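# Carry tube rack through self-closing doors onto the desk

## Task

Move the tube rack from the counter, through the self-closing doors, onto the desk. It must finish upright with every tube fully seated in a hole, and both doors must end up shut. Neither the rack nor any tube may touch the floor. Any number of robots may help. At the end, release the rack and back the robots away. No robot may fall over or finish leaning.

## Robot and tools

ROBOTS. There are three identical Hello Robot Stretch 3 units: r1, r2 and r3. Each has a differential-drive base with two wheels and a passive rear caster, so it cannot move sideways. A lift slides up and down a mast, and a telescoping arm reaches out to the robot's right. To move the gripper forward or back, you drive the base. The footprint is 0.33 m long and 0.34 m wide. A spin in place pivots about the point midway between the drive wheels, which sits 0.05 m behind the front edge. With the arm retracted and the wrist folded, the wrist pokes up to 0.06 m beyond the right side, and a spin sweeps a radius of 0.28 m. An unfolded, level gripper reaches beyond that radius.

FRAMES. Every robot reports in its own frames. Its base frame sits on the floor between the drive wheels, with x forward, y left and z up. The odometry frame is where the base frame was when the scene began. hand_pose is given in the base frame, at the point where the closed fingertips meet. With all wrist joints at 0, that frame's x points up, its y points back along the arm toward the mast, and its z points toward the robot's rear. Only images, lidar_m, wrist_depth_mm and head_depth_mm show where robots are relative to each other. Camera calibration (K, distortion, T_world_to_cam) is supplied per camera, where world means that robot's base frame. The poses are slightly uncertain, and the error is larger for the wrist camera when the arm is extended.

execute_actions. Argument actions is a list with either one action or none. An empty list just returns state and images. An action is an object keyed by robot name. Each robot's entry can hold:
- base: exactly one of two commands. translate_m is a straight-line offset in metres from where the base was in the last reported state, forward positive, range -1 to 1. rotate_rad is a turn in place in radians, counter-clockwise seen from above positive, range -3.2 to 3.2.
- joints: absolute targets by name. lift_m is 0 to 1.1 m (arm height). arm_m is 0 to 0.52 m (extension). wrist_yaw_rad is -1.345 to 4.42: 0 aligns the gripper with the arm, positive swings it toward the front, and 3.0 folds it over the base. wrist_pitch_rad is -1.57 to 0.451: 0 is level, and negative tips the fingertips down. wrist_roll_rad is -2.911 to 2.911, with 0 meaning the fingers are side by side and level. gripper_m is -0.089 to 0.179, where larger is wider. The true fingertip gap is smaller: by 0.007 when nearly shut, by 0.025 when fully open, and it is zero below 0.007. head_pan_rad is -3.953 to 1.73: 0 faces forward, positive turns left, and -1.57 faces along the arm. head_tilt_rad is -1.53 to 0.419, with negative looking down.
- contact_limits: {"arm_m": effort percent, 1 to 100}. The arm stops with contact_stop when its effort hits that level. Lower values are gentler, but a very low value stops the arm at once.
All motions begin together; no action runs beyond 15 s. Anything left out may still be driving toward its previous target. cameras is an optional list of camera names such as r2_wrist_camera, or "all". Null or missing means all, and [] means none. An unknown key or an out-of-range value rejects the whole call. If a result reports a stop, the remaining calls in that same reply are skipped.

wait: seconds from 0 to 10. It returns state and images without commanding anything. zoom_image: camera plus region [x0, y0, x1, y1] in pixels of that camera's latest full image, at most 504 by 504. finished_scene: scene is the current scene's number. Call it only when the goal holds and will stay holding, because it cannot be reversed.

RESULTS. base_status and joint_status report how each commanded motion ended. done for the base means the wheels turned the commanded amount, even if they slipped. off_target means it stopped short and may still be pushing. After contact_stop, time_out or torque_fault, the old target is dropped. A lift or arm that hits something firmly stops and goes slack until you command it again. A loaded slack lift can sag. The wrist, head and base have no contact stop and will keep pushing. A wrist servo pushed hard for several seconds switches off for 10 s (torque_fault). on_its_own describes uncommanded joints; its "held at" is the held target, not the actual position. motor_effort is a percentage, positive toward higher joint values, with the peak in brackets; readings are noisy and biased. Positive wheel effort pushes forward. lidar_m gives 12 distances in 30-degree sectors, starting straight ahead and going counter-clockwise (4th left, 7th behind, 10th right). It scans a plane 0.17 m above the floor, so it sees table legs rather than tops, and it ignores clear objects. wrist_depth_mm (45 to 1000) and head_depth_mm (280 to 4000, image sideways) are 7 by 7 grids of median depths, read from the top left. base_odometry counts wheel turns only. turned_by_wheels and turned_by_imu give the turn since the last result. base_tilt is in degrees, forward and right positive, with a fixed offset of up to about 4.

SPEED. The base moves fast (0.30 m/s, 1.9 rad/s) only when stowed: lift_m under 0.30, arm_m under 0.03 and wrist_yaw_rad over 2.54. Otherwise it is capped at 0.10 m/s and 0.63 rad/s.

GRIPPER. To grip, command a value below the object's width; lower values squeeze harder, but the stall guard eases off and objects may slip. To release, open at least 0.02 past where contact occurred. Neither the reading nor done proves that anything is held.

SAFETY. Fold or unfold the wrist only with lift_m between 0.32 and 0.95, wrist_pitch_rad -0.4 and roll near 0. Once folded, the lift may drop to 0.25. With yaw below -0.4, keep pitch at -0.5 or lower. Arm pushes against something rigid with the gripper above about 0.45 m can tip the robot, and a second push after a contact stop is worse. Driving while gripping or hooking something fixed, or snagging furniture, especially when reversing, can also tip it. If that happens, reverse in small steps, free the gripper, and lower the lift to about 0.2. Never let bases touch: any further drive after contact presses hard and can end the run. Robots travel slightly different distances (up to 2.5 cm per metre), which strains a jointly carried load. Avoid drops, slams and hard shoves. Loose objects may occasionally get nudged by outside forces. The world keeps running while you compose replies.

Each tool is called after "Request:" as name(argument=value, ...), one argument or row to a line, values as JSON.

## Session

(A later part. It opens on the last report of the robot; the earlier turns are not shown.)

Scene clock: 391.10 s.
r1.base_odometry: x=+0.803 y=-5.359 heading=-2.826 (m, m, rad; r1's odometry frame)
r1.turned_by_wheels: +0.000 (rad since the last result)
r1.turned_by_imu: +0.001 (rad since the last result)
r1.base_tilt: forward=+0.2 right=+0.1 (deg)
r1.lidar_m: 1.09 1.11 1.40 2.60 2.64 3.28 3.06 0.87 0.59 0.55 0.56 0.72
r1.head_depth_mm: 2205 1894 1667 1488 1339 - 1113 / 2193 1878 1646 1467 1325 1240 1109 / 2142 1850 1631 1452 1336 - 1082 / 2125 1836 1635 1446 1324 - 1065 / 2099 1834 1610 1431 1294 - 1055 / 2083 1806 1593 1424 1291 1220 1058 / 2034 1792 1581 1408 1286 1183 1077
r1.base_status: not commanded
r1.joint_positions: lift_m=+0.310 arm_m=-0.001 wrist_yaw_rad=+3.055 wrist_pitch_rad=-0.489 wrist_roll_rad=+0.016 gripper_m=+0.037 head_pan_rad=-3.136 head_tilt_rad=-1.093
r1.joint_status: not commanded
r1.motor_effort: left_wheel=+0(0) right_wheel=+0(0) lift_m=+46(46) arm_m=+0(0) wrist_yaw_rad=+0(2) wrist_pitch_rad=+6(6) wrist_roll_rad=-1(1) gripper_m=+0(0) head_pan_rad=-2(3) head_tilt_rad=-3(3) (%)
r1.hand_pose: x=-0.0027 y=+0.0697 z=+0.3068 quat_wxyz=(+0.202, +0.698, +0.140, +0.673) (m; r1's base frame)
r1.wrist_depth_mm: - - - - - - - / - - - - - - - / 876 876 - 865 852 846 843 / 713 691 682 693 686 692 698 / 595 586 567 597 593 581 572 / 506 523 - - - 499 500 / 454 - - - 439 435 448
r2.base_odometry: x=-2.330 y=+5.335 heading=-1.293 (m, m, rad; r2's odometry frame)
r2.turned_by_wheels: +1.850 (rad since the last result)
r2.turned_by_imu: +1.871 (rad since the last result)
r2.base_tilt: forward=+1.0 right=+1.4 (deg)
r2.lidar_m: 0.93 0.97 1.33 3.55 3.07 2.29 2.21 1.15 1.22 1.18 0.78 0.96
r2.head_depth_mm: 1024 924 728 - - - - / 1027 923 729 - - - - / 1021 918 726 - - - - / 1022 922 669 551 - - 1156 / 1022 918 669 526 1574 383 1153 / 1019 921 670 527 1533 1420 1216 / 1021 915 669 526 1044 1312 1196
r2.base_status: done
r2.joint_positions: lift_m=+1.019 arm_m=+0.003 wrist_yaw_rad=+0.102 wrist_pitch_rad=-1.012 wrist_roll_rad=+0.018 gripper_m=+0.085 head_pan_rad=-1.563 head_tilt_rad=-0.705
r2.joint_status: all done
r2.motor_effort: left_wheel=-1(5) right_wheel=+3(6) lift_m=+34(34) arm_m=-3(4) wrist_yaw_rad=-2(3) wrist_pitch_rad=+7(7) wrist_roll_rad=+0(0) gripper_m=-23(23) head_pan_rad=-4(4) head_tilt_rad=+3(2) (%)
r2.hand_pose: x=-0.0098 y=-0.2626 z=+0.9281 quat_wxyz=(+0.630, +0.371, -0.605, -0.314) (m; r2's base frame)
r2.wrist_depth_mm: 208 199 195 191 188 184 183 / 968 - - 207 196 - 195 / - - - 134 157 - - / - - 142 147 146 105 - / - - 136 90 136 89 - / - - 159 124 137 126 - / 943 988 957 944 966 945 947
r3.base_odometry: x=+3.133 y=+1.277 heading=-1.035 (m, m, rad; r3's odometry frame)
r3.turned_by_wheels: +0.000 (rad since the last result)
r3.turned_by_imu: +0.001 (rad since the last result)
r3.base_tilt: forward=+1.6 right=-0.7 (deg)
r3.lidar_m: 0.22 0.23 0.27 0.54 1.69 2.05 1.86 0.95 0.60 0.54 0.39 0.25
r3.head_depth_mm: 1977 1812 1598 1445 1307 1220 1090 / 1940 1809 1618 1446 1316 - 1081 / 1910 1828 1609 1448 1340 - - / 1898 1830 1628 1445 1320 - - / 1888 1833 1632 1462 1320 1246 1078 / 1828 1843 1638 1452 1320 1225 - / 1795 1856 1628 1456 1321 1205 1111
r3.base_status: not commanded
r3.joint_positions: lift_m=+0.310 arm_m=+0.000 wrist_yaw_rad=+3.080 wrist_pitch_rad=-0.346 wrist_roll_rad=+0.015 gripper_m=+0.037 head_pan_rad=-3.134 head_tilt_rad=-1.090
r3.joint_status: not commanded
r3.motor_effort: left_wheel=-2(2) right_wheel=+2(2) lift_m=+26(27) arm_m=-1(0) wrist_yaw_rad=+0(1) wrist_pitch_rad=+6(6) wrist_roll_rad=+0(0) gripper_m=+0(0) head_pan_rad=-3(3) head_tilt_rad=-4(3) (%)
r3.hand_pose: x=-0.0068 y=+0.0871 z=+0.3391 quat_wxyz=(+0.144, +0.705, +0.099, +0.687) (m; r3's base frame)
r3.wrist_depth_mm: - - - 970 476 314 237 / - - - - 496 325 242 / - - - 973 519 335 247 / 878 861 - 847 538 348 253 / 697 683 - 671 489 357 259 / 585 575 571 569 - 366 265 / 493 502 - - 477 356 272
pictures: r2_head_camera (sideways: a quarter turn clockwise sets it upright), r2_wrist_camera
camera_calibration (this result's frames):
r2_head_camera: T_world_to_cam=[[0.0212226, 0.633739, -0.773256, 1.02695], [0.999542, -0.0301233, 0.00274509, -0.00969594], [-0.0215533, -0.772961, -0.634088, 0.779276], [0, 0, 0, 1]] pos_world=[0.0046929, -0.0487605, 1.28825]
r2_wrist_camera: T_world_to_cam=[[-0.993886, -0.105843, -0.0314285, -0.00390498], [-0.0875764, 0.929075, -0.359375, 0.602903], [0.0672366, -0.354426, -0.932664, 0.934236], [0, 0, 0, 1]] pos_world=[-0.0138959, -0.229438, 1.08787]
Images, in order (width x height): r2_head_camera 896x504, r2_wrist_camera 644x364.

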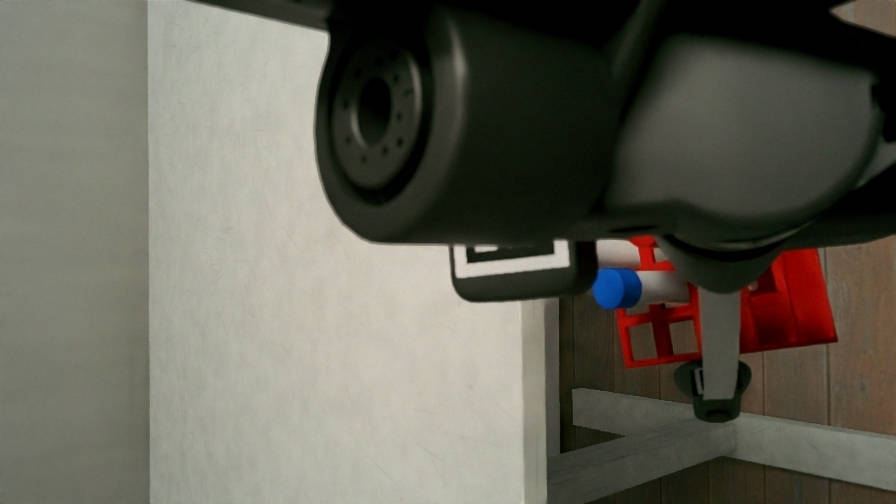

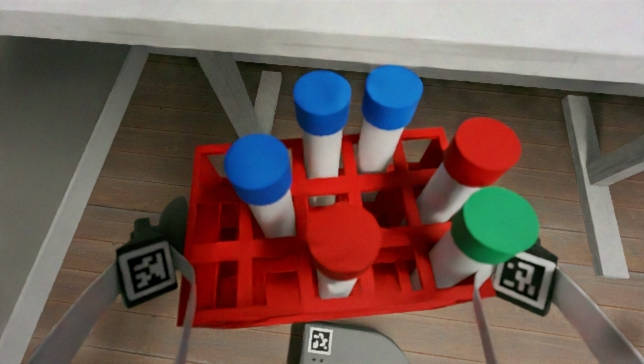

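Request:
execute_actions(
  actions=[
    {"r2":{"joints":{"lift_m":1.099,"wrist_pitch_rad":-0.86}}},
  ],
  cameras=[],
)

Request:
execute_actions(
  actions=[
    {"r2":{"joints":{"arm_m":0.26,"head_tilt_rad":-0.5},"contact_limits":{"arm_m":12}}},
  ],
  cameras=["r2_wrist_camera"],
)

Request:
execute_actions(
  actions=[
    {"r2":{"joints":{"wrist_pitch_rad":-1.0}}},
  ],
  cameras=["r2_head_camera","r2_wrist_camera"],
)

Scene clock: 399.10 s.
r1.base_odometry: x=+0.803 y=-5.359 heading=-2.826 (m, m, rad; r1's odometry frame)
r1.turned_by_wheels: +0.000 (rad since the last result)
r1.turned_by_imu: +0.001 (rad since the last result)
r1.base_tilt: forward=+0.2 right=+0.1 (deg)
r1.lidar_m: 1.09 1.11 1.40 2.59 2.65 3.28 3.06 0.87 0.59 0.55 0.56 0.72
r1.head_depth_mm: 2206 1901 1658 1478 1337 - 1115 / 2177 1866 1638 1472 1329 1249 1108 / 2158 1855 1638 1450 1343 - 1079 / 2136 1846 1630 1448 1332 - 1067 / 2103 1823 1602 1437 1302 - 1058 / 2083 1803 1599 1432 1292 1221 1062 / 2007 1775 1560 1414 1275 1180 1083
r1.base_status: not commanded
r1.joint_positions: lift_m=+0.310 arm_m=-0.001 wrist_yaw_rad=+3.055 wrist_pitch_rad=-0.489 wrist_roll_rad=+0.016 gripper_m=+0.037 head_pan_rad=-3.136 head_tilt_rad=-1.093
r1.joint_status: not commanded
r1.motor_effort: left_wheel=+0(0) right_wheel=+0(0) lift_m=+46(47) arm_m=+0(0) wrist_yaw_rad=+0(1) wrist_pitch_rad=+6(6) wrist_roll_rad=-1(1) gripper_m=+0(1) head_pan_rad=-2(2) head_tilt_rad=-4(3) (%)
r1.hand_pose: x=-0.0027 y=+0.0697 z=+0.3068 quat_wxyz=(+0.202, +0.698, +0.140, +0.673) (m; r1's base frame)
r1.wrist_depth_mm: - - - - - - - / - - - - - - - / 864 891 - 861 865 841 856 / 711 711 703 698 695 685 691 / 598 583 573 586 596 574 582 / 501 526 - - - 503 496 / 456 - - - 442 442 439
r2.base_odometry: x=-2.330 y=+5.335 heading=-1.293 (m, m, rad; r2's odometry frame)
r2.turned_by_wheels: +0.000 (rad since the last result)
r2.turned_by_imu: +0.000 (rad since the last result)
r2.base_tilt: forward=+1.1 right=+1.4 (deg)
r2.lidar_m: 0.93 0.97 1.33 3.56 3.09 2.28 2.21 1.15 1.22 1.18 0.78 0.96
r2.head_depth_mm: - - - - - 1345 1217 / - - - - - 1344 1219 / - - - - - 1329 1220 / 1028 1029 - 324 - 1341 1222 / 1019 968 657 526 344 1343 1220 / 1020 918 667 526 1521 1362 1218 / 1021 919 669 525 1046 1309 1194
r2.base_status: not commanded
r2.joint_positions: lift_m=+1.098 arm_m=+0.003 wrist_yaw_rad=+0.102 wrist_pitch_rad=-0.880 wrist_roll_rad=+0.018 gripper_m=+0.085 head_pan_rad=-1.563 head_tilt_rad=-0.705
r2.joint_status: all done
r2.motor_effort: left_wheel=-1(1) right_wheel=+2(2) lift_m=+34(36) arm_m=-2(3) wrist_yaw_rad=-2(3) wrist_pitch_rad=+10(12) wrist_roll_rad=+0(0) gripper_m=-23(23) head_pan_rad=-4(5) head_tilt_rad=+2(3) (%)
r2.hand_pose: x=-0.0068 y=-0.2918 z=+1.0244 quat_wxyz=(+0.649, +0.331, -0.629, -0.271) (m; r2's base frame)
r2.wrist_depth_mm: 370 368 363 363 360 356 354 / 329 327 325 319 313 319 313 / 304 294 291 131 154 287 284 / - - 98 146 147 98 265 / - - 134 116 136 89 - / - - 159 123 130 126 - / 962 - - - - - -
r3.base_odometry: x=+3.133 y=+1.277 heading=-1.035 (m, m, rad; r3's odometry frame)
r3.turned_by_wheels: +0.000 (rad since the last result)
r3.turned_by_imu: +0.001 (rad since the last result)
r3.base_tilt: forward=+1.7 right=-0.7 (deg)
r3.lidar_m: 0.22 0.23 0.27 0.53 1.69 2.06 1.86 0.94 0.60 0.54 0.39 0.25
r3.head_depth_mm: 1960 1830 1601 1437 1307 1214 1087 / 1962 1826 1616 1447 1324 - 1083 / 1932 1812 1625 1450 1336 - - / 1899 1832 1619 1451 1324 - - / 1834 1844 1626 1459 1320 1235 1080 / 1840 1819 1631 1456 1325 1224 - / 1828 1841 1641 1467 1323 1207 1118
r3.base_status: not commanded
r3.joint_positions: lift_m=+0.310 arm_m=+0.000 wrist_yaw_rad=+3.080 wrist_pitch_rad=-0.346 wrist_roll_rad=+0.015 gripper_m=+0.037 head_pan_rad=-3.134 head_tilt_rad=-1.090
r3.joint_status: not commanded
r3.motor_effort: left_wheel=-2(2) right_wheel=+3(3) lift_m=+27(26) arm_m=+0(0) wrist_yaw_rad=+0(0) wrist_pitch_rad=+5(6) wrist_roll_rad=+0(0) gripper_m=+0(0) head_pan_rad=-4(3) head_tilt_rad=-4(3) (%)
r3.hand_pose: x=-0.0068 y=+0.0871 z=+0.3391 quat_wxyz=(+0.144, +0.705, +0.099, +0.687) (m; r3's base frame)
r3.wrist_depth_mm: - - - 949 475 315 236 / - - - - 495 323 242 / - - - 995 519 337 246 / 877 871 - 842 541 347 252 / 694 681 - 657 495 356 259 / 585 571 565 561 - 364 265 / 498 503 - - 482 355 273
pictures: none
No camera images: the call's "cameras" was empty. Leave "cameras" out to get every camera's image.

Scene clock: 402.23 s.
r1.base_odometry: x=+0.803 y=-5.359 heading=-2.826 (m, m, rad; r1's odometry frame)
r1.turned_by_wheels: +0.000 (rad since the last result)
r1.turned_by_imu: +0.001 (rad since the last result)
r1.base_tilt: forward=+0.2 right=+0.2 (deg)
r1.lidar_m: 1.09 1.11 1.40 2.61 2.64 3.28 3.06 0.87 0.59 0.55 0.56 0.72
r1.head_depth_mm: 2201 1885 1664 1483 1347 - 1112 / 2151 1874 1646 1481 1334 1239 1109 / 2146 1847 1632 1458 1334 - 1079 / 2133 1841 1615 1452 1339 - 1068 / 2104 1818 1611 1434 1296 - 1063 / 2070 1802 1595 1426 1287 1219 1059 / 2017 1785 1571 1412 1284 1180 1085
r1.base_status: not commanded
r1.joint_positions: lift_m=+0.310 arm_m=-0.001 wrist_yaw_rad=+3.055 wrist_pitch_rad=-0.489 wrist_roll_rad=+0.016 gripper_m=+0.037 head_pan_rad=-3.136 head_tilt_rad=-1.093
r1.joint_status: not commanded
r1.motor_effort: left_wheel=+0(0) right_wheel=+1(1) lift_m=+46(46) arm_m=-1(0) wrist_yaw_rad=+0(0) wrist_pitch_rad=+6(7) wrist_roll_rad=-1(1) gripper_m=+0(1) head_pan_rad=-3(3) head_tilt_rad=-3(4) (%)
r1.hand_pose: x=-0.0027 y=+0.0697 z=+0.3068 quat_wxyz=(+0.202, +0.698, +0.140, +0.673) (m; r1's base frame)
r1.wrist_depth_mm: - - - - - - - / - - - - - - - / 854 883 - 893 863 855 851 / 699 709 687 702 697 686 705 / 584 588 583 589 593 584 583 / 509 534 - - - 500 501 / 456 - - - 436 442 438
r2.base_odometry: x=-2.330 y=+5.335 heading=-1.293 (m, m, rad; r2's odometry frame)
r2.turned_by_wheels: +0.000 (rad since the last result)
r2.turned_by_imu: +0.000 (rad since the last result)
r2.base_tilt: forward=+1.1 right=+1.3 (deg)
r2.lidar_m: 0.93 0.97 1.33 3.56 3.09 2.28 2.21 1.15 1.22 1.18 0.78 0.96
r2.head_depth_mm: - 1070 1072 720 544 1492 1358 / - - 1037 723 545 1498 1357 / 976 - 1071 572 545 1496 1360 / 985 1059 - 542 547 478 1358 / 1000 1081 1080 636 547 479 1362 / 998 1076 1083 725 547 479 1353 / 997 1077 1082 729 548 480 1113
r2.base_status: not commanded
r2.joint_positions: lift_m=+1.098 arm_m=+0.260 wrist_yaw_rad=+0.100 wrist_pitch_rad=-0.879 wrist_roll_rad=+0.018 gripper_m=+0.085 head_pan_rad=-1.563 head_tilt_rad=-0.507
r2.joint_status: all done
r2.motor_effort: left_wheel=-1(2) right_wheel=+3(2) lift_m=+34(34) arm_m=+3(2) wrist_yaw_rad=-1(2) wrist_pitch_rad=+11(11) wrist_roll_rad=+0(0) gripper_m=-23(23) head_pan_rad=-5(4) head_tilt_rad=+4(22) (%)
r2.contact_limits: arm_m 12 (drawing in: default 21, maximum 34; extending or still: default 28, maximum 46)
r2.hand_pose: x=-0.0071 y=-0.5488 z=+1.0244 quat_wxyz=(+0.649, +0.330, -0.629, -0.272) (m; r2's base frame)
r2.wrist_depth_mm: 371 366 366 363 360 354 351 / 328 325 321 320 311 314 314 / 296 292 291 127 158 284 283 / 266 264 98 147 147 98 258 / 244 247 134 116 135 89 235 / 226 218 158 123 130 126 220 / 212 207 201 203 205 203 204
r3.base_odometry: x=+3.133 y=+1.277 heading=-1.035 (m, m, rad; r3's odometry frame)
r3.turned_by_wheels: +0.000 (rad since the last result)
r3.turned_by_imu: +0.001 (rad since the last result)
r3.base_tilt: forward=+1.7 right=-0.8 (deg)
r3.lidar_m: 0.22 0.23 0.28 0.54 1.69 2.05 1.86 0.95 0.60 0.54 0.39 0.25
r3.head_depth_mm: 1945 1787 1601 1444 1310 1226 1089 / 1945 1826 1605 1432 1307 - 1076 / 1912 1823 1610 1445 1342 - - / 1904 1828 1634 1455 1314 - - / 1878 1850 1628 1454 1312 1248 1076 / 1847 1830 1634 1446 1318 1221 - / 1807 1866 1629 1468 1321 1204 1112
r3.base_status: not commanded
r3.joint_positions: lift_m=+0.310 arm_m=+0.000 wrist_yaw_rad=+3.080 wrist_pitch_rad=-0.346 wrist_roll_rad=+0.015 gripper_m=+0.037 head_pan_rad=-3.134 head_tilt_rad=-1.090
r3.joint_status: not commanded
r3.motor_effort: left_wheel=-2(2) right_wheel=+3(3) lift_m=+26(27) arm_m=+0(1) wrist_yaw_rad=+1(0) wrist_pitch_rad=+6(6) wrist_roll_rad=+0(0) gripper_m=+0(0) head_pan_rad=-4(2) head_tilt_rad=-3(5) (%)
r3.hand_pose: x=-0.0068 y=+0.0871 z=+0.3391 quat_wxyz=(+0.144, +0.705, +0.099, +0.687) (m; r3's base frame)
r3.wrist_depth_mm: - - - 963 477 314 236 / - - - - 494 323 241 / - - - 998 518 337 248 / 867 855 - 843 543 344 254 / 700 681 - 667 487 358 257 / 577 574 572 565 - 366 264 / 494 507 - - 476 356 272
pictures: r2_wrist_camera
camera_calibration (this result's frames):
r2_wrist_camera: T_world_to_cam=[[-0.993645, -0.108311, -0.030635, -0.0305819], [-0.0804308, 0.873618, -0.47992, 0.996767], [0.0787436, -0.474406, -0.876777, 0.79944], [0, 0, 0, 1]] pos_world=[-0.0131676, -0.494847, 1.17836]
Images, in order (width x height): r2_wrist_camera 644x364.

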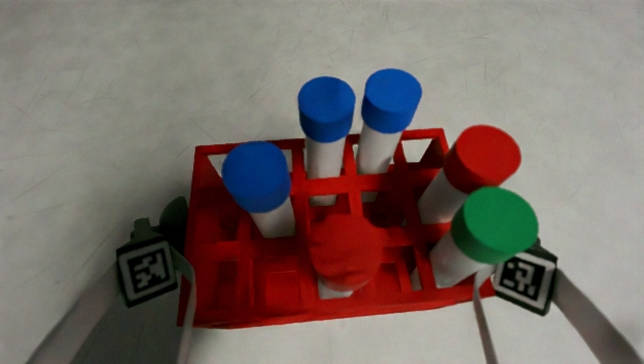

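Scene clock: 403.00 s.
r1.base_odometry: x=+0.803 y=-5.359 heading=-2.826 (m, m, rad; r1's odometry frame)
r1.turned_by_wheels: +0.000 (rad since the last result)
r1.turned_by_imu: +0.000 (rad since the last result)
r1.base_tilt: forward=+0.2 right=+0.1 (deg)
r1.lidar_m: 1.10 1.11 1.40 2.60 2.65 3.27 3.05 0.87 0.59 0.55 0.56 0.72
r1.head_depth_mm: 2191 1907 1653 1489 1337 - 1120 / 2161 1868 1650 1473 1324 1244 1110 / 2131 1839 1629 1455 1337 - 1082 / 2124 1826 1618 1443 1339 - 1064 / 2105 1824 1607 1436 1303 - 1059 / 2073 1802 1579 1432 1287 1223 1061 / 2017 1787 1579 1412 1284 1186 1083
r1.base_status: not commanded
r1.joint_positions: lift_m=+0.310 arm_m=-0.001 wrist_yaw_rad=+3.055 wrist_pitch_rad=-0.489 wrist_roll_rad=+0.016 gripper_m=+0.037 head_pan_rad=-3.136 head_tilt_rad=-1.093
r1.joint_status: not commanded
r1.motor_effort: left_wheel=+0(0) right_wheel=+0(0) lift_m=+46(46) arm_m=+0(0) wrist_yaw_rad=+0(0) wrist_pitch_rad=+6(6) wrist_roll_rad=-1(1) gripper_m=+0(1) head_pan_rad=-2(2) head_tilt_rad=-3(4) (%)
r1.hand_pose: x=-0.0027 y=+0.0697 z=+0.3068 quat_wxyz=(+0.202, +0.698, +0.140, +0.673) (m; r1's base frame)
r1.wrist_depth_mm: - - - - - - - / - - - - - - - / 868 882 - 855 883 856 865 / 707 701 701 699 693 689 705 / 588 586 572 592 609 578 581 / 506 532 - - - 498 505 / 459 - - - 450 440 441
r2.base_odometry: x=-2.330 y=+5.335 heading=-1.293 (m, m, rad; r2's odometry frame)
r2.turned_by_wheels: +0.000 (rad since the last result)
r2.turned_by_imu: +0.000 (rad since the last result)
r2.base_tilt: forward=+1.1 right=+1.4 (deg)
r2.lidar_m: 0.93 0.97 1.33 3.55 3.10 2.28 2.21 1.15 1.22 1.18 0.78 0.96
r2.head_depth_mm: - 1068 1070 722 545 1494 1357 / - - 1039 722 543 1499 1357 / 979 - 1005 547 540 1502 1361 / 987 1070 - 526 528 479 1366 / 997 1082 1080 726 528 480 1356 / 992 1078 1078 727 546 480 1354 / 996 1075 1080 728 547 479 1111
r2.base_status: not commanded
r2.joint_positions: lift_m=+1.098 arm_m=+0.260 wrist_yaw_rad=+0.100 wrist_pitch_rad=-1.010 wrist_roll_rad=+0.018 gripper_m=+0.085 head_pan_rad=-1.563 head_tilt_rad=-0.507
r2.joint_status: all done
r2.motor_effort: left_wheel=-1(1) right_wheel=+2(2) lift_m=+34(34) arm_m=+3(2) wrist_yaw_rad=-1(0) wrist_pitch_rad=+5(8) wrist_roll_rad=+0(0) gripper_m=-24(23) head_pan_rad=-4(4) head_tilt_rad=+4(3) (%)
r2.hand_pose: x=-0.0100 y=-0.5200 z=+1.0074 quat_wxyz=(+0.630, +0.370, -0.606, -0.314) (m; r2's base frame)
r2.wrist_depth_mm: 298 295 294 291 289 288 286 / 275 274 268 270 263 266 266 / 255 256 252 134 157 241 245 / 239 238 142 146 146 105 231 / 223 226 136 89 136 89 217 / 213 205 158 124 138 126 206 / 202 199 195 195 196 194 193
r3.base_odometry: x=+3.133 y=+1.277 heading=-1.035 (m, m, rad; r3's odometry frame)
r3.turned_by_wheels: +0.000 (rad since the last result)
r3.turned_by_imu: +0.000 (rad since the last result)
r3.base_tilt: forward=+1.7 right=-0.7 (deg)
r3.lidar_m: 0.22 0.23 0.27 0.54 1.69 2.06 1.86 0.95 0.60 0.54 0.39 0.25
r3.head_depth_mm: 1967 1811 1607 1445 1315 1215 1089 / 1923 1818 1601 1453 1318 - 1082 / 1947 1816 1620 1457 1342 - - / 1901 1822 1627 1439 1320 - - / 1861 1835 1621 1463 1313 1249 1085 / 1838 1833 1633 1465 1323 1224 - / 1829 1879 1640 1463 1319 1208 1118
r3.base_status: not commanded
r3.joint_positions: lift_m=+0.310 arm_m=+0.000 wrist_yaw_rad=+3.080 wrist_pitch_rad=-0.346 wrist_roll_rad=+0.015 gripper_m=+0.037 head_pan_rad=-3.134 head_tilt_rad=-1.090
r3.joint_status: not commanded
r3.motor_effort: left_wheel=-2(2) right_wheel=+3(3) lift_m=+27(27) arm_m=+0(0) wrist_yaw_rad=+0(1) wrist_pitch_rad=+6(5) wrist_roll_rad=+0(0) gripper_m=+0(0) head_pan_rad=-3(3) head_tilt_rad=-3(4) (%)
r3.hand_pose: x=-0.0068 y=+0.0871 z=+0.3391 quat_wxyz=(+0.144, +0.705, +0.099, +0.687) (m; r3's base frame)
r3.wrist_depth_mm: - - - 953 475 315 236 / - - - - 500 324 242 / - - - 990 523 335 246 / 876 859 - 837 537 346 252 / 689 687 - 674 489 356 258 / 570 572 569 565 - 365 265 / 496 504 - - 475 357 272
pictures: r2_head_camera (sideways: a quarter turn clockwise sets it upright), r2_wrist_camera
camera_calibration (this result's frames):
r2_head_camera: T_world_to_cam=[[0.0225457, 0.469761, -0.882506, 1.16939], [0.999529, -0.0289607, 0.0101195, -0.0192982], [-0.0208042, -0.882318, -0.470193, 0.566041], [0, 0, 0, 1]] pos_world=[0.00470047, -0.0504629, 1.29833]
r2_wrist_camera: T_world_to_cam=[[-0.994064, -0.104164, -0.0314197, -0.0279432], [-0.0858585, 0.928412, -0.361496, 0.872319], [0.0668252, -0.356652, -0.931844, 0.914959], [0, 0, 0, 1]] pos_world=[-0.0140236, -0.48646, 1.16706]
Images, in order (width x height): r2_head_camera 896x504, r2_wrist_camera 644x364.

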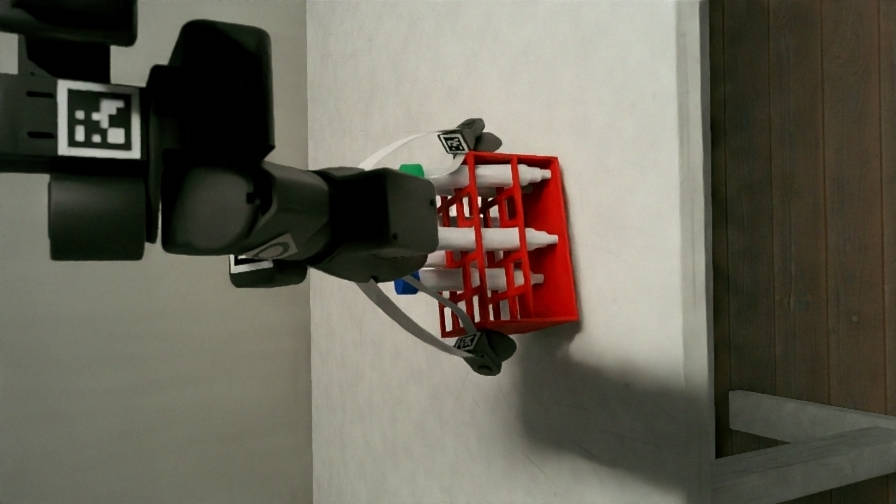

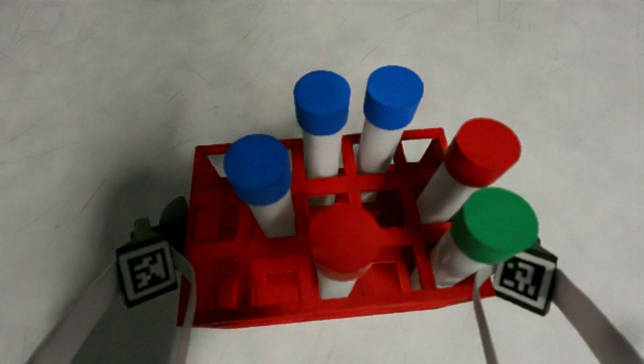

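Request:
execute_actions(
  actions=[
    {"r2":{"joints":{"lift_m":1.092,"gripper_m":0.179}}},
  ],
  cameras=[],
)

Request:
execute_actions(
  actions=[
    {"r2":{"joints":{"lift_m":1.099,"arm_m":0.005}}},
  ],
  cameras=[],
)

Request:
execute_actions(
  actions=[
    {"r2":{"base":{"translate_m":-0.3},"joints":{"wrist_yaw_rad":1.5,"head_pan_rad":-1.1}}},
  ],
  cameras=["r2_head_camera","r2_nav_camera"],
)

Scene clock: 409.40 s.
r1.base_odometry: x=+0.803 y=-5.359 heading=-2.826 (m, m, rad; r1's odometry frame)
r1.turned_by_wheels: +0.000 (rad since the last result)
r1.turned_by_imu: +0.001 (rad since the last result)
r1.base_tilt: forward=+0.2 right=+0.1 (deg)
r1.lidar_m: 1.09 1.11 1.40 2.60 2.65 3.28 3.06 0.86 0.59 0.55 0.56 0.72
r1.head_depth_mm: 2203 1902 1675 1480 1336 - 1115 / 2163 1866 1646 1464 1332 1244 1107 / 2160 1855 1645 1457 1332 - 1082 / 2115 1834 1619 1440 1327 - 1064 / 2109 1829 1604 1430 1298 - 1060 / 2078 1801 1596 1423 1291 1220 1055 / 2009 1781 1564 1419 1278 1181 1079
r1.base_status: not commanded
r1.joint_positions: lift_m=+0.310 arm_m=-0.001 wrist_yaw_rad=+3.055 wrist_pitch_rad=-0.489 wrist_roll_rad=+0.016 gripper_m=+0.037 head_pan_rad=-3.136 head_tilt_rad=-1.093
r1.joint_status: not commanded
r1.motor_effort: left_wheel=+0(0) right_wheel=+0(0) lift_m=+47(46) arm_m=+0(0) wrist_yaw_rad=-1(1) wrist_pitch_rad=+6(6) wrist_roll_rad=-1(0) gripper_m=+0(0) head_pan_rad=-2(3) head_tilt_rad=-4(3) (%)
r1.hand_pose: x=-0.0027 y=+0.0697 z=+0.3068 quat_wxyz=(+0.202, +0.698, +0.140, +0.673) (m; r1's base frame)
r1.wrist_depth_mm: - - - - - - - / - - - - - - - / 875 874 - 856 848 866 852 / 692 714 698 687 709 702 678 / 585 591 576 589 605 582 592 / 505 535 - - - 499 496 / 463 - - - 445 440 440
r2.base_odometry: x=-2.330 y=+5.335 heading=-1.293 (m, m, rad; r2's odometry frame)
r2.turned_by_wheels: +0.000 (rad since the last result)
r2.turned_by_imu: +0.000 (rad since the last result)
r2.base_tilt: forward=+1.1 right=+1.3 (deg)
r2.lidar_m: 0.93 0.97 1.33 3.55 3.10 2.28 2.21 1.14 1.22 1.18 0.78 0.96
r2.head_depth_mm: - 1070 1036 720 544 1493 1353 / - - 1003 758 544 1498 1359 / 979 - 1005 542 543 1493 1351 / 990 1066 - 543 531 478 1359 / 999 1079 1080 678 529 478 1361 / 995 1080 1075 744 547 480 1353 / 998 1078 1084 726 547 479 1112
r2.base_status: not commanded
r2.joint_positions: lift_m=+1.092 arm_m=+0.260 wrist_yaw_rad=+0.100 wrist_pitch_rad=-1.010 wrist_roll_rad=+0.018 gripper_m=+0.179 head_pan_rad=-1.563 head_tilt_rad=-0.507
r2.joint_status: all done
r2.motor_effort: left_wheel=-1(1) right_wheel=+2(2) lift_m=+15(29) arm_m=+1(3) wrist_yaw_rad=-1(1) wrist_pitch_rad=+6(6) wrist_roll_rad=+0(0) gripper_m=-1(95) head_pan_rad=-4(5) head_tilt_rad=+4(3) (%)
r2.hand_pose: x=-0.0100 y=-0.5200 z=+1.0014 quat_wxyz=(+0.630, +0.370, -0.606, -0.314) (m; r2's base frame)
r2.wrist_depth_mm: 289 287 285 286 282 280 278 / 267 267 265 263 260 259 258 / 249 248 247 119 154 242 239 / 233 232 100 148 147 219 223 / 219 220 139 132 138 90 211 / 208 202 142 127 143 129 202 / 193 193 190 191 191 190 186
r3.base_odometry: x=+3.133 y=+1.277 heading=-1.035 (m, m, rad; r3's odometry frame)
r3.turned_by_wheels: +0.000 (rad since the last result)
r3.turned_by_imu: +0.001 (rad since the last result)
r3.base_tilt: forward=+1.7 right=-0.8 (deg)
r3.lidar_m: 0.22 0.23 0.27 0.54 1.69 2.06 1.86 0.94 0.60 0.54 0.39 0.25
r3.head_depth_mm: 1961 1812 1605 1435 1304 1210 1082 / 1964 1808 1620 1444 1305 - 1072 / 1939 1832 1620 1454 1335 - - / 1911 1836 1621 1450 1315 - - / 1852 1841 1612 1466 1332 1239 1077 / 1845 1851 1635 1459 1319 1227 - / 1828 1852 1640 1461 1318 1212 1112
r3.base_status: not commanded
r3.joint_positions: lift_m=+0.310 arm_m=+0.000 wrist_yaw_rad=+3.080 wrist_pitch_rad=-0.346 wrist_roll_rad=+0.015 gripper_m=+0.037 head_pan_rad=-3.134 head_tilt_rad=-1.090
r3.joint_status: not commanded
r3.motor_effort: left_wheel=-2(2) right_wheel=+3(3) lift_m=+26(26) arm_m=+0(0) wrist_yaw_rad=+1(0) wrist_pitch_rad=+5(5) wrist_roll_rad=+0(0) gripper_m=+0(0) head_pan_rad=-3(3) head_tilt_rad=-4(3) (%)
r3.hand_pose: x=-0.0068 y=+0.0871 z=+0.3391 quat_wxyz=(+0.144, +0.705, +0.099, +0.687) (m; r3's base frame)
r3.wrist_depth_mm: - - - 945 475 316 237 / - - - - 489 323 241 / - - - - 513 335 246 / 878 874 - 829 545 342 253 / 694 679 - 680 494 358 257 / 583 564 567 561 - 367 266 / 490 506 - - 481 355 271
pictures: none
No camera images: the call's "cameras" was empty. Leave "cameras" out to get every camera's image.

Scene clock: 412.50 s.
r1.base_odometry: x=+0.803 y=-5.359 heading=-2.826 (m, m, rad; r1's odometry frame)
r1.turned_by_wheels: +0.000 (rad since the last result)
r1.turned_by_imu: +0.001 (rad since the last result)
r1.base_tilt: forward=+0.2 right=+0.2 (deg)
r1.lidar_m: 1.09 1.11 1.40 2.60 2.65 3.27 3.06 0.87 0.59 0.55 0.56 0.72
r1.head_depth_mm: 2219 1889 1673 1475 1339 - 1125 / 2171 1873 1647 1470 1321 1243 1113 / 2150 1861 1633 1452 1334 - 1082 / 2119 1835 1616 1451 1335 - 1068 / 2094 1816 1597 1437 1300 - 1062 / 2063 1805 1591 1430 1290 1225 1059 / 2010 1786 1579 1413 1290 1187 1084
r1.base_status: not commanded
r1.joint_positions: lift_m=+0.310 arm_m=-0.001 wrist_yaw_rad=+3.055 wrist_pitch_rad=-0.489 wrist_roll_rad=+0.016 gripper_m=+0.037 head_pan_rad=-3.136 head_tilt_rad=-1.093
r1.joint_status: not commanded
r1.motor_effort: left_wheel=-1(0) right_wheel=+0(0) lift_m=+46(46) arm_m=+0(0) wrist_yaw_rad=-1(1) wrist_pitch_rad=+6(6) wrist_roll_rad=-1(1) gripper_m=-1(0) head_pan_rad=-3(3) head_tilt_rad=-3(3) (%)
r1.hand_pose: x=-0.0027 y=+0.0697 z=+0.3068 quat_wxyz=(+0.202, +0.698, +0.140, +0.673) (m; r1's base frame)
r1.wrist_depth_mm: - - - - - - - / - - - - - - - / 874 839 - 881 860 879 857 / 706 714 707 691 694 686 687 / 593 583 576 586 599 593 579 / 509 535 - - - 501 497 / 458 - - - 443 441 442
r2.base_odometry: x=-2.330 y=+5.335 heading=-1.293 (m, m, rad; r2's odometry frame)
r2.turned_by_wheels: +0.000 (rad since the last result)
r2.turned_by_imu: +0.000 (rad since the last result)
r2.base_tilt: forward=+1.1 right=+1.3 (deg)
r2.lidar_m: 0.93 0.97 1.33 3.56 3.10 2.28 2.20 1.15 1.23 1.18 0.78 0.96
r2.head_depth_mm: - - - - - - - / - - - - - - - / - - - - - - - / 989 1080 1007 - 510 - 1325 / 1000 1078 1079 711 536 466 1359 / 996 1076 1082 727 547 465 1317 / 1001 1075 1084 728 549 480 1133
r2.base_status: not commanded
r2.joint_positions: lift_m=+1.099 arm_m=+0.005 wrist_yaw_rad=+0.100 wrist_pitch_rad=-1.010 wrist_roll_rad=+0.018 gripper_m=+0.179 head_pan_rad=-1.563 head_tilt_rad=-0.507
r2.joint_status: all done
r2.motor_effort: left_wheel=-2(1) right_wheel=+2(2) lift_m=+33(35) arm_m=-3(4) wrist_yaw_rad=-1(1) wrist_pitch_rad=+5(6) wrist_roll_rad=+0(0) gripper_m=+0(0) head_pan_rad=-5(5) head_tilt_rad=+3(4) (%)
r2.hand_pose: x=-0.0100 y=-0.2656 z=+1.0074 quat_wxyz=(+0.630, +0.370, -0.606, -0.314) (m; r2's base frame)
r2.wrist_depth_mm: 300 297 293 292 292 288 287 / 280 275 274 270 270 267 266 / - - - - 268 256 254 / - - - - - - - / - - - - - - - / 969 - - - - - - / - - - - - - -
r3.base_odometry: x=+3.133 y=+1.277 heading=-1.035 (m, m, rad; r3's odometry frame)
r3.turned_by_wheels: +0.000 (rad since the last result)
r3.turned_by_imu: +0.001 (rad since the last result)
r3.base_tilt: forward=+1.7 right=-0.8 (deg)
r3.lidar_m: 0.22 0.23 0.27 0.54 1.69 2.05 1.86 0.95 0.60 0.54 0.39 0.25
r3.head_depth_mm: 1943 1818 1604 1445 1306 1215 1086 / 1937 1815 1593 1449 1315 - 1075 / 1922 1827 1621 1442 1341 - - / 1897 1834 1602 1434 1322 - - / 1878 1838 1622 1439 1317 1242 1075 / 1846 1854 1629 1456 1329 1231 - / 1822 1863 1628 1459 1323 1213 1108
r3.base_status: not commanded
r3.joint_positions: lift_m=+0.310 arm_m=+0.000 wrist_yaw_rad=+3.080 wrist_pitch_rad=-0.346 wrist_roll_rad=+0.015 gripper_m=+0.037 head_pan_rad=-3.134 head_tilt_rad=-1.090
r3.joint_status: not commanded
r3.motor_effort: left_wheel=-2(1) right_wheel=+3(2) lift_m=+27(27) arm_m=+0(0) wrist_yaw_rad=+0(0) wrist_pitch_rad=+5(6) wrist_roll_rad=+0(0) gripper_m=+0(0) head_pan_rad=-3(4) head_tilt_rad=-4(3) (%)
r3.hand_pose: x=-0.0068 y=+0.0871 z=+0.3391 quat_wxyz=(+0.144, +0.705, +0.099, +0.687) (m; r3's base frame)
r3.wrist_depth_mm: - - - 958 472 315 236 / - - - - 494 327 240 / - - - - 521 331 248 / 865 859 - 816 546 348 254 / 703 682 - 670 492 358 258 / 576 574 577 563 - 364 266 / 494 505 - - 475 356 271
pictures: none
No camera images: the call's "cameras" was empty. Leave "cameras" out to get every camera's image.

Scene clock: 416.43 s.
r1.base_odometry: x=+0.803 y=-5.359 heading=-2.826 (m, m, rad; r1's odometry frame)
r1.turned_by_wheels: +0.000 (rad since the last result)
r1.turned_by_imu: +0.001 (rad since the last result)
r1.base_tilt: forward=+0.1 right=+0.1 (deg)
r1.lidar_m: 1.09 1.11 1.40 2.61 2.64 3.28 3.06 0.87 0.59 0.55 0.56 0.72
r1.head_depth_mm: 2204 1901 1654 1490 1341 - 1113 / 2154 1878 1651 1475 1323 1243 1110 / 2146 1855 1633 1464 1341 - 1078 / 2119 1843 1616 1445 1330 - 1069 / 2118 1819 1604 1441 1302 - 1067 / 2090 1795 1596 1429 1289 1220 1058 / 2026 1790 1568 1411 1284 1180 1081
r1.base_status: not commanded
r1.joint_positions: lift_m=+0.310 arm_m=-0.001 wrist_yaw_rad=+3.055 wrist_pitch_rad=-0.489 wrist_roll_rad=+0.016 gripper_m=+0.037 head_pan_rad=-3.136 head_tilt_rad=-1.093
r1.joint_status: not commanded
r1.motor_effort: left_wheel=+0(0) right_wheel=+1(0) lift_m=+46(46) arm_m=+0(0) wrist_yaw_rad=-1(1) wrist_pitch_rad=+6(6) wrist_roll_rad=-1(1) gripper_m=+0(1) head_pan_rad=-2(3) head_tilt_rad=-3(4) (%)
r1.hand_pose: x=-0.0027 y=+0.0697 z=+0.3068 quat_wxyz=(+0.202, +0.698, +0.140, +0.673) (m; r1's base frame)
r1.wrist_depth_mm: - - - - - - - / - - - - - - - / 897 856 - 884 853 833 862 / 699 695 706 702 692 692 699 / 587 585 572 584 611 593 582 / 506 529 - - - 503 511 / 463 - - - 439 439 438
r2.base_odometry: x=-2.413 y=+5.624 heading=-1.293 (m, m, rad; r2's odometry frame)
r2.turned_by_wheels: +0.000 (rad since the last result)
r2.turned_by_imu: -0.002 (rad since the last result)
r2.base_tilt: forward=+1.1 right=+1.3 (deg)
r2.lidar_m: 1.23 1.28 1.88 3.55 2.68 1.97 1.91 1.67 0.93 1.18 0.94 1.28
r2.head_depth_mm: 983 1054 1077 723 565 - - / 1016 1098 1075 724 587 - - / 1065 1150 1077 725 - - 1297 / 1106 1194 1080 592 588 - 1334 / 1151 1258 1082 615 548 1636 1356 / 1209 1313 1084 697 589 1279 1331 / 1271 1387 1085 729 613 1629 1365
r2.base_status: done
r2.joint_positions: lift_m=+1.099 arm_m=+0.005 wrist_yaw_rad=+1.498 wrist_pitch_rad=-1.010 wrist_roll_rad=+0.018 gripper_m=+0.179 head_pan_rad=-1.107 head_tilt_rad=-0.507
r2.joint_status: all done
r2.motor_effort: left_wheel=+0(5) right_wheel=+2(0) lift_m=+34(33) arm_m=-3(3) wrist_yaw_rad=+2(2) wrist_pitch_rad=+5(5) wrist_roll_rad=+0(0) gripper_m=+0(0) head_pan_rad=+4(43) head_tilt_rad=+3(3) (%)
r2.hand_pose: x=+0.0942 y=-0.1589 z=+1.0074 quat_wxyz=(+0.685, +0.673, -0.226, +0.165) (m; r2's base frame)
r2.wrist_depth_mm: - - - - - - 286 / - - - - - - 270 / - - - - - - 256 / - - - - - - 256 / - - - - - - - / - - - - - - - / - - - - - - -
r3.base_odometry: x=+3.133 y=+1.277 heading=-1.035 (m, m, rad; r3's odometry frame)
r3.turned_by_wheels: +0.000 (rad since the last result)
r3.turned_by_imu: +0.001 (rad since the last result)
r3.base_tilt: forward=+1.7 right=-0.8 (deg)
r3.lidar_m: 0.22 0.23 0.28 0.53 1.69 2.05 1.86 0.95 0.60 0.54 0.39 0.25
r3.head_depth_mm: 1954 1808 1602 1442 1306 1215 1089 / 1938 1814 1632 1453 1320 - 1082 / 1927 1817 1623 1460 1338 - - / 1917 1836 1623 1456 1310 - - / 1855 1831 1616 1457 1318 1237 1074 / 1848 1841 1617 1448 1335 1224 - / 1827 1845 1621 1460 1318 1211 1114
r3.base_status: not commanded
r3.joint_positions: lift_m=+0.310 arm_m=+0.000 wrist_yaw_rad=+3.080 wrist_pitch_rad=-0.346 wrist_roll_rad=+0.015 gripper_m=+0.037 head_pan_rad=-3.134 head_tilt_rad=-1.090
r3.joint_status: not commanded
r3.motor_effort: left_wheel=-2(2) right_wheel=+3(3) lift_m=+26(27) arm_m=+0(1) wrist_yaw_rad=+0(1) wrist_pitch_rad=+6(6) wrist_roll_rad=+0(0) gripper_m=+0(0) head_pan_rad=-3(2) head_tilt_rad=-4(5) (%)
r3.hand_pose: x=-0.0068 y=+0.0871 z=+0.3391 quat_wxyz=(+0.144, +0.705, +0.099, +0.687) (m; r3's base frame)
r3.wrist_depth_mm: - - - 926 477 315 236 / - - - - 498 325 242 / - - - 984 518 336 248 / 885 872 - 853 540 345 253 / 693 687 - 675 488 353 260 / 579 575 562 561 - 368 267 / 493 499 - - 478 355 272
pictures: r2_head_camera (sideways: a quarter turn clockwise sets it upright), r2_nav_camera (sideways: a quarter turn counterclockwise sets it upright)
camera_calibration (this result's frames):
r2_head_camera: T_world_to_cam=[[-0.186531, 0.431534, -0.882601, 1.17079], [0.910161, 0.414131, 0.0101269, -0.0187627], [0.369882, -0.80142, -0.470014, 0.563424], [0, 0, 0, 1]] pos_world=[0.0270645, -0.0459242, 1.29834]
r2_nav_camera: T_world_to_cam=[[0.22158, -0.429695, 0.875365, -1.09673], [-0.904247, -0.426564, 0.0195015, 0.0293787], [0.36502, -0.795868, -0.483068, 0.587725], [0, 0, 0, 1]] pos_world=[0.0550489, 0.00902253, 1.24338]
Images, in order (width x height): r2_head_camera 896x504, r2_nav_camera 672x504.

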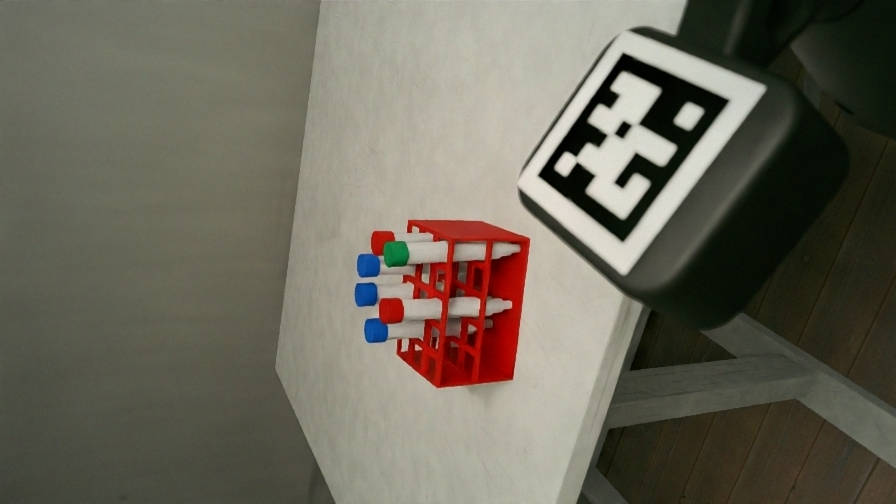

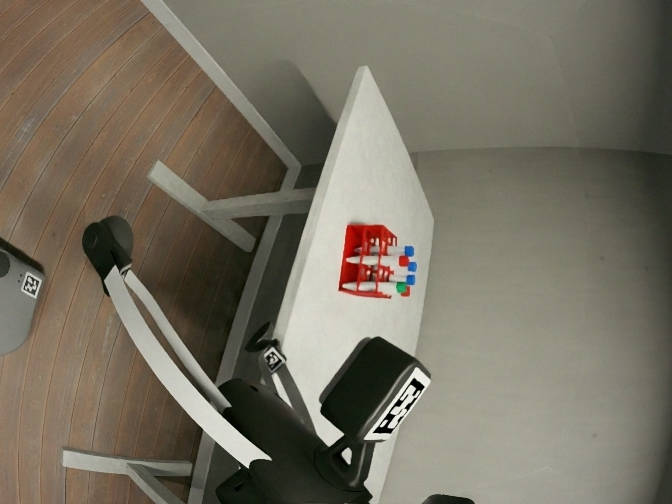

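Request:
finished_scene(
  scene=1,
)

The scene is finished: the task was done.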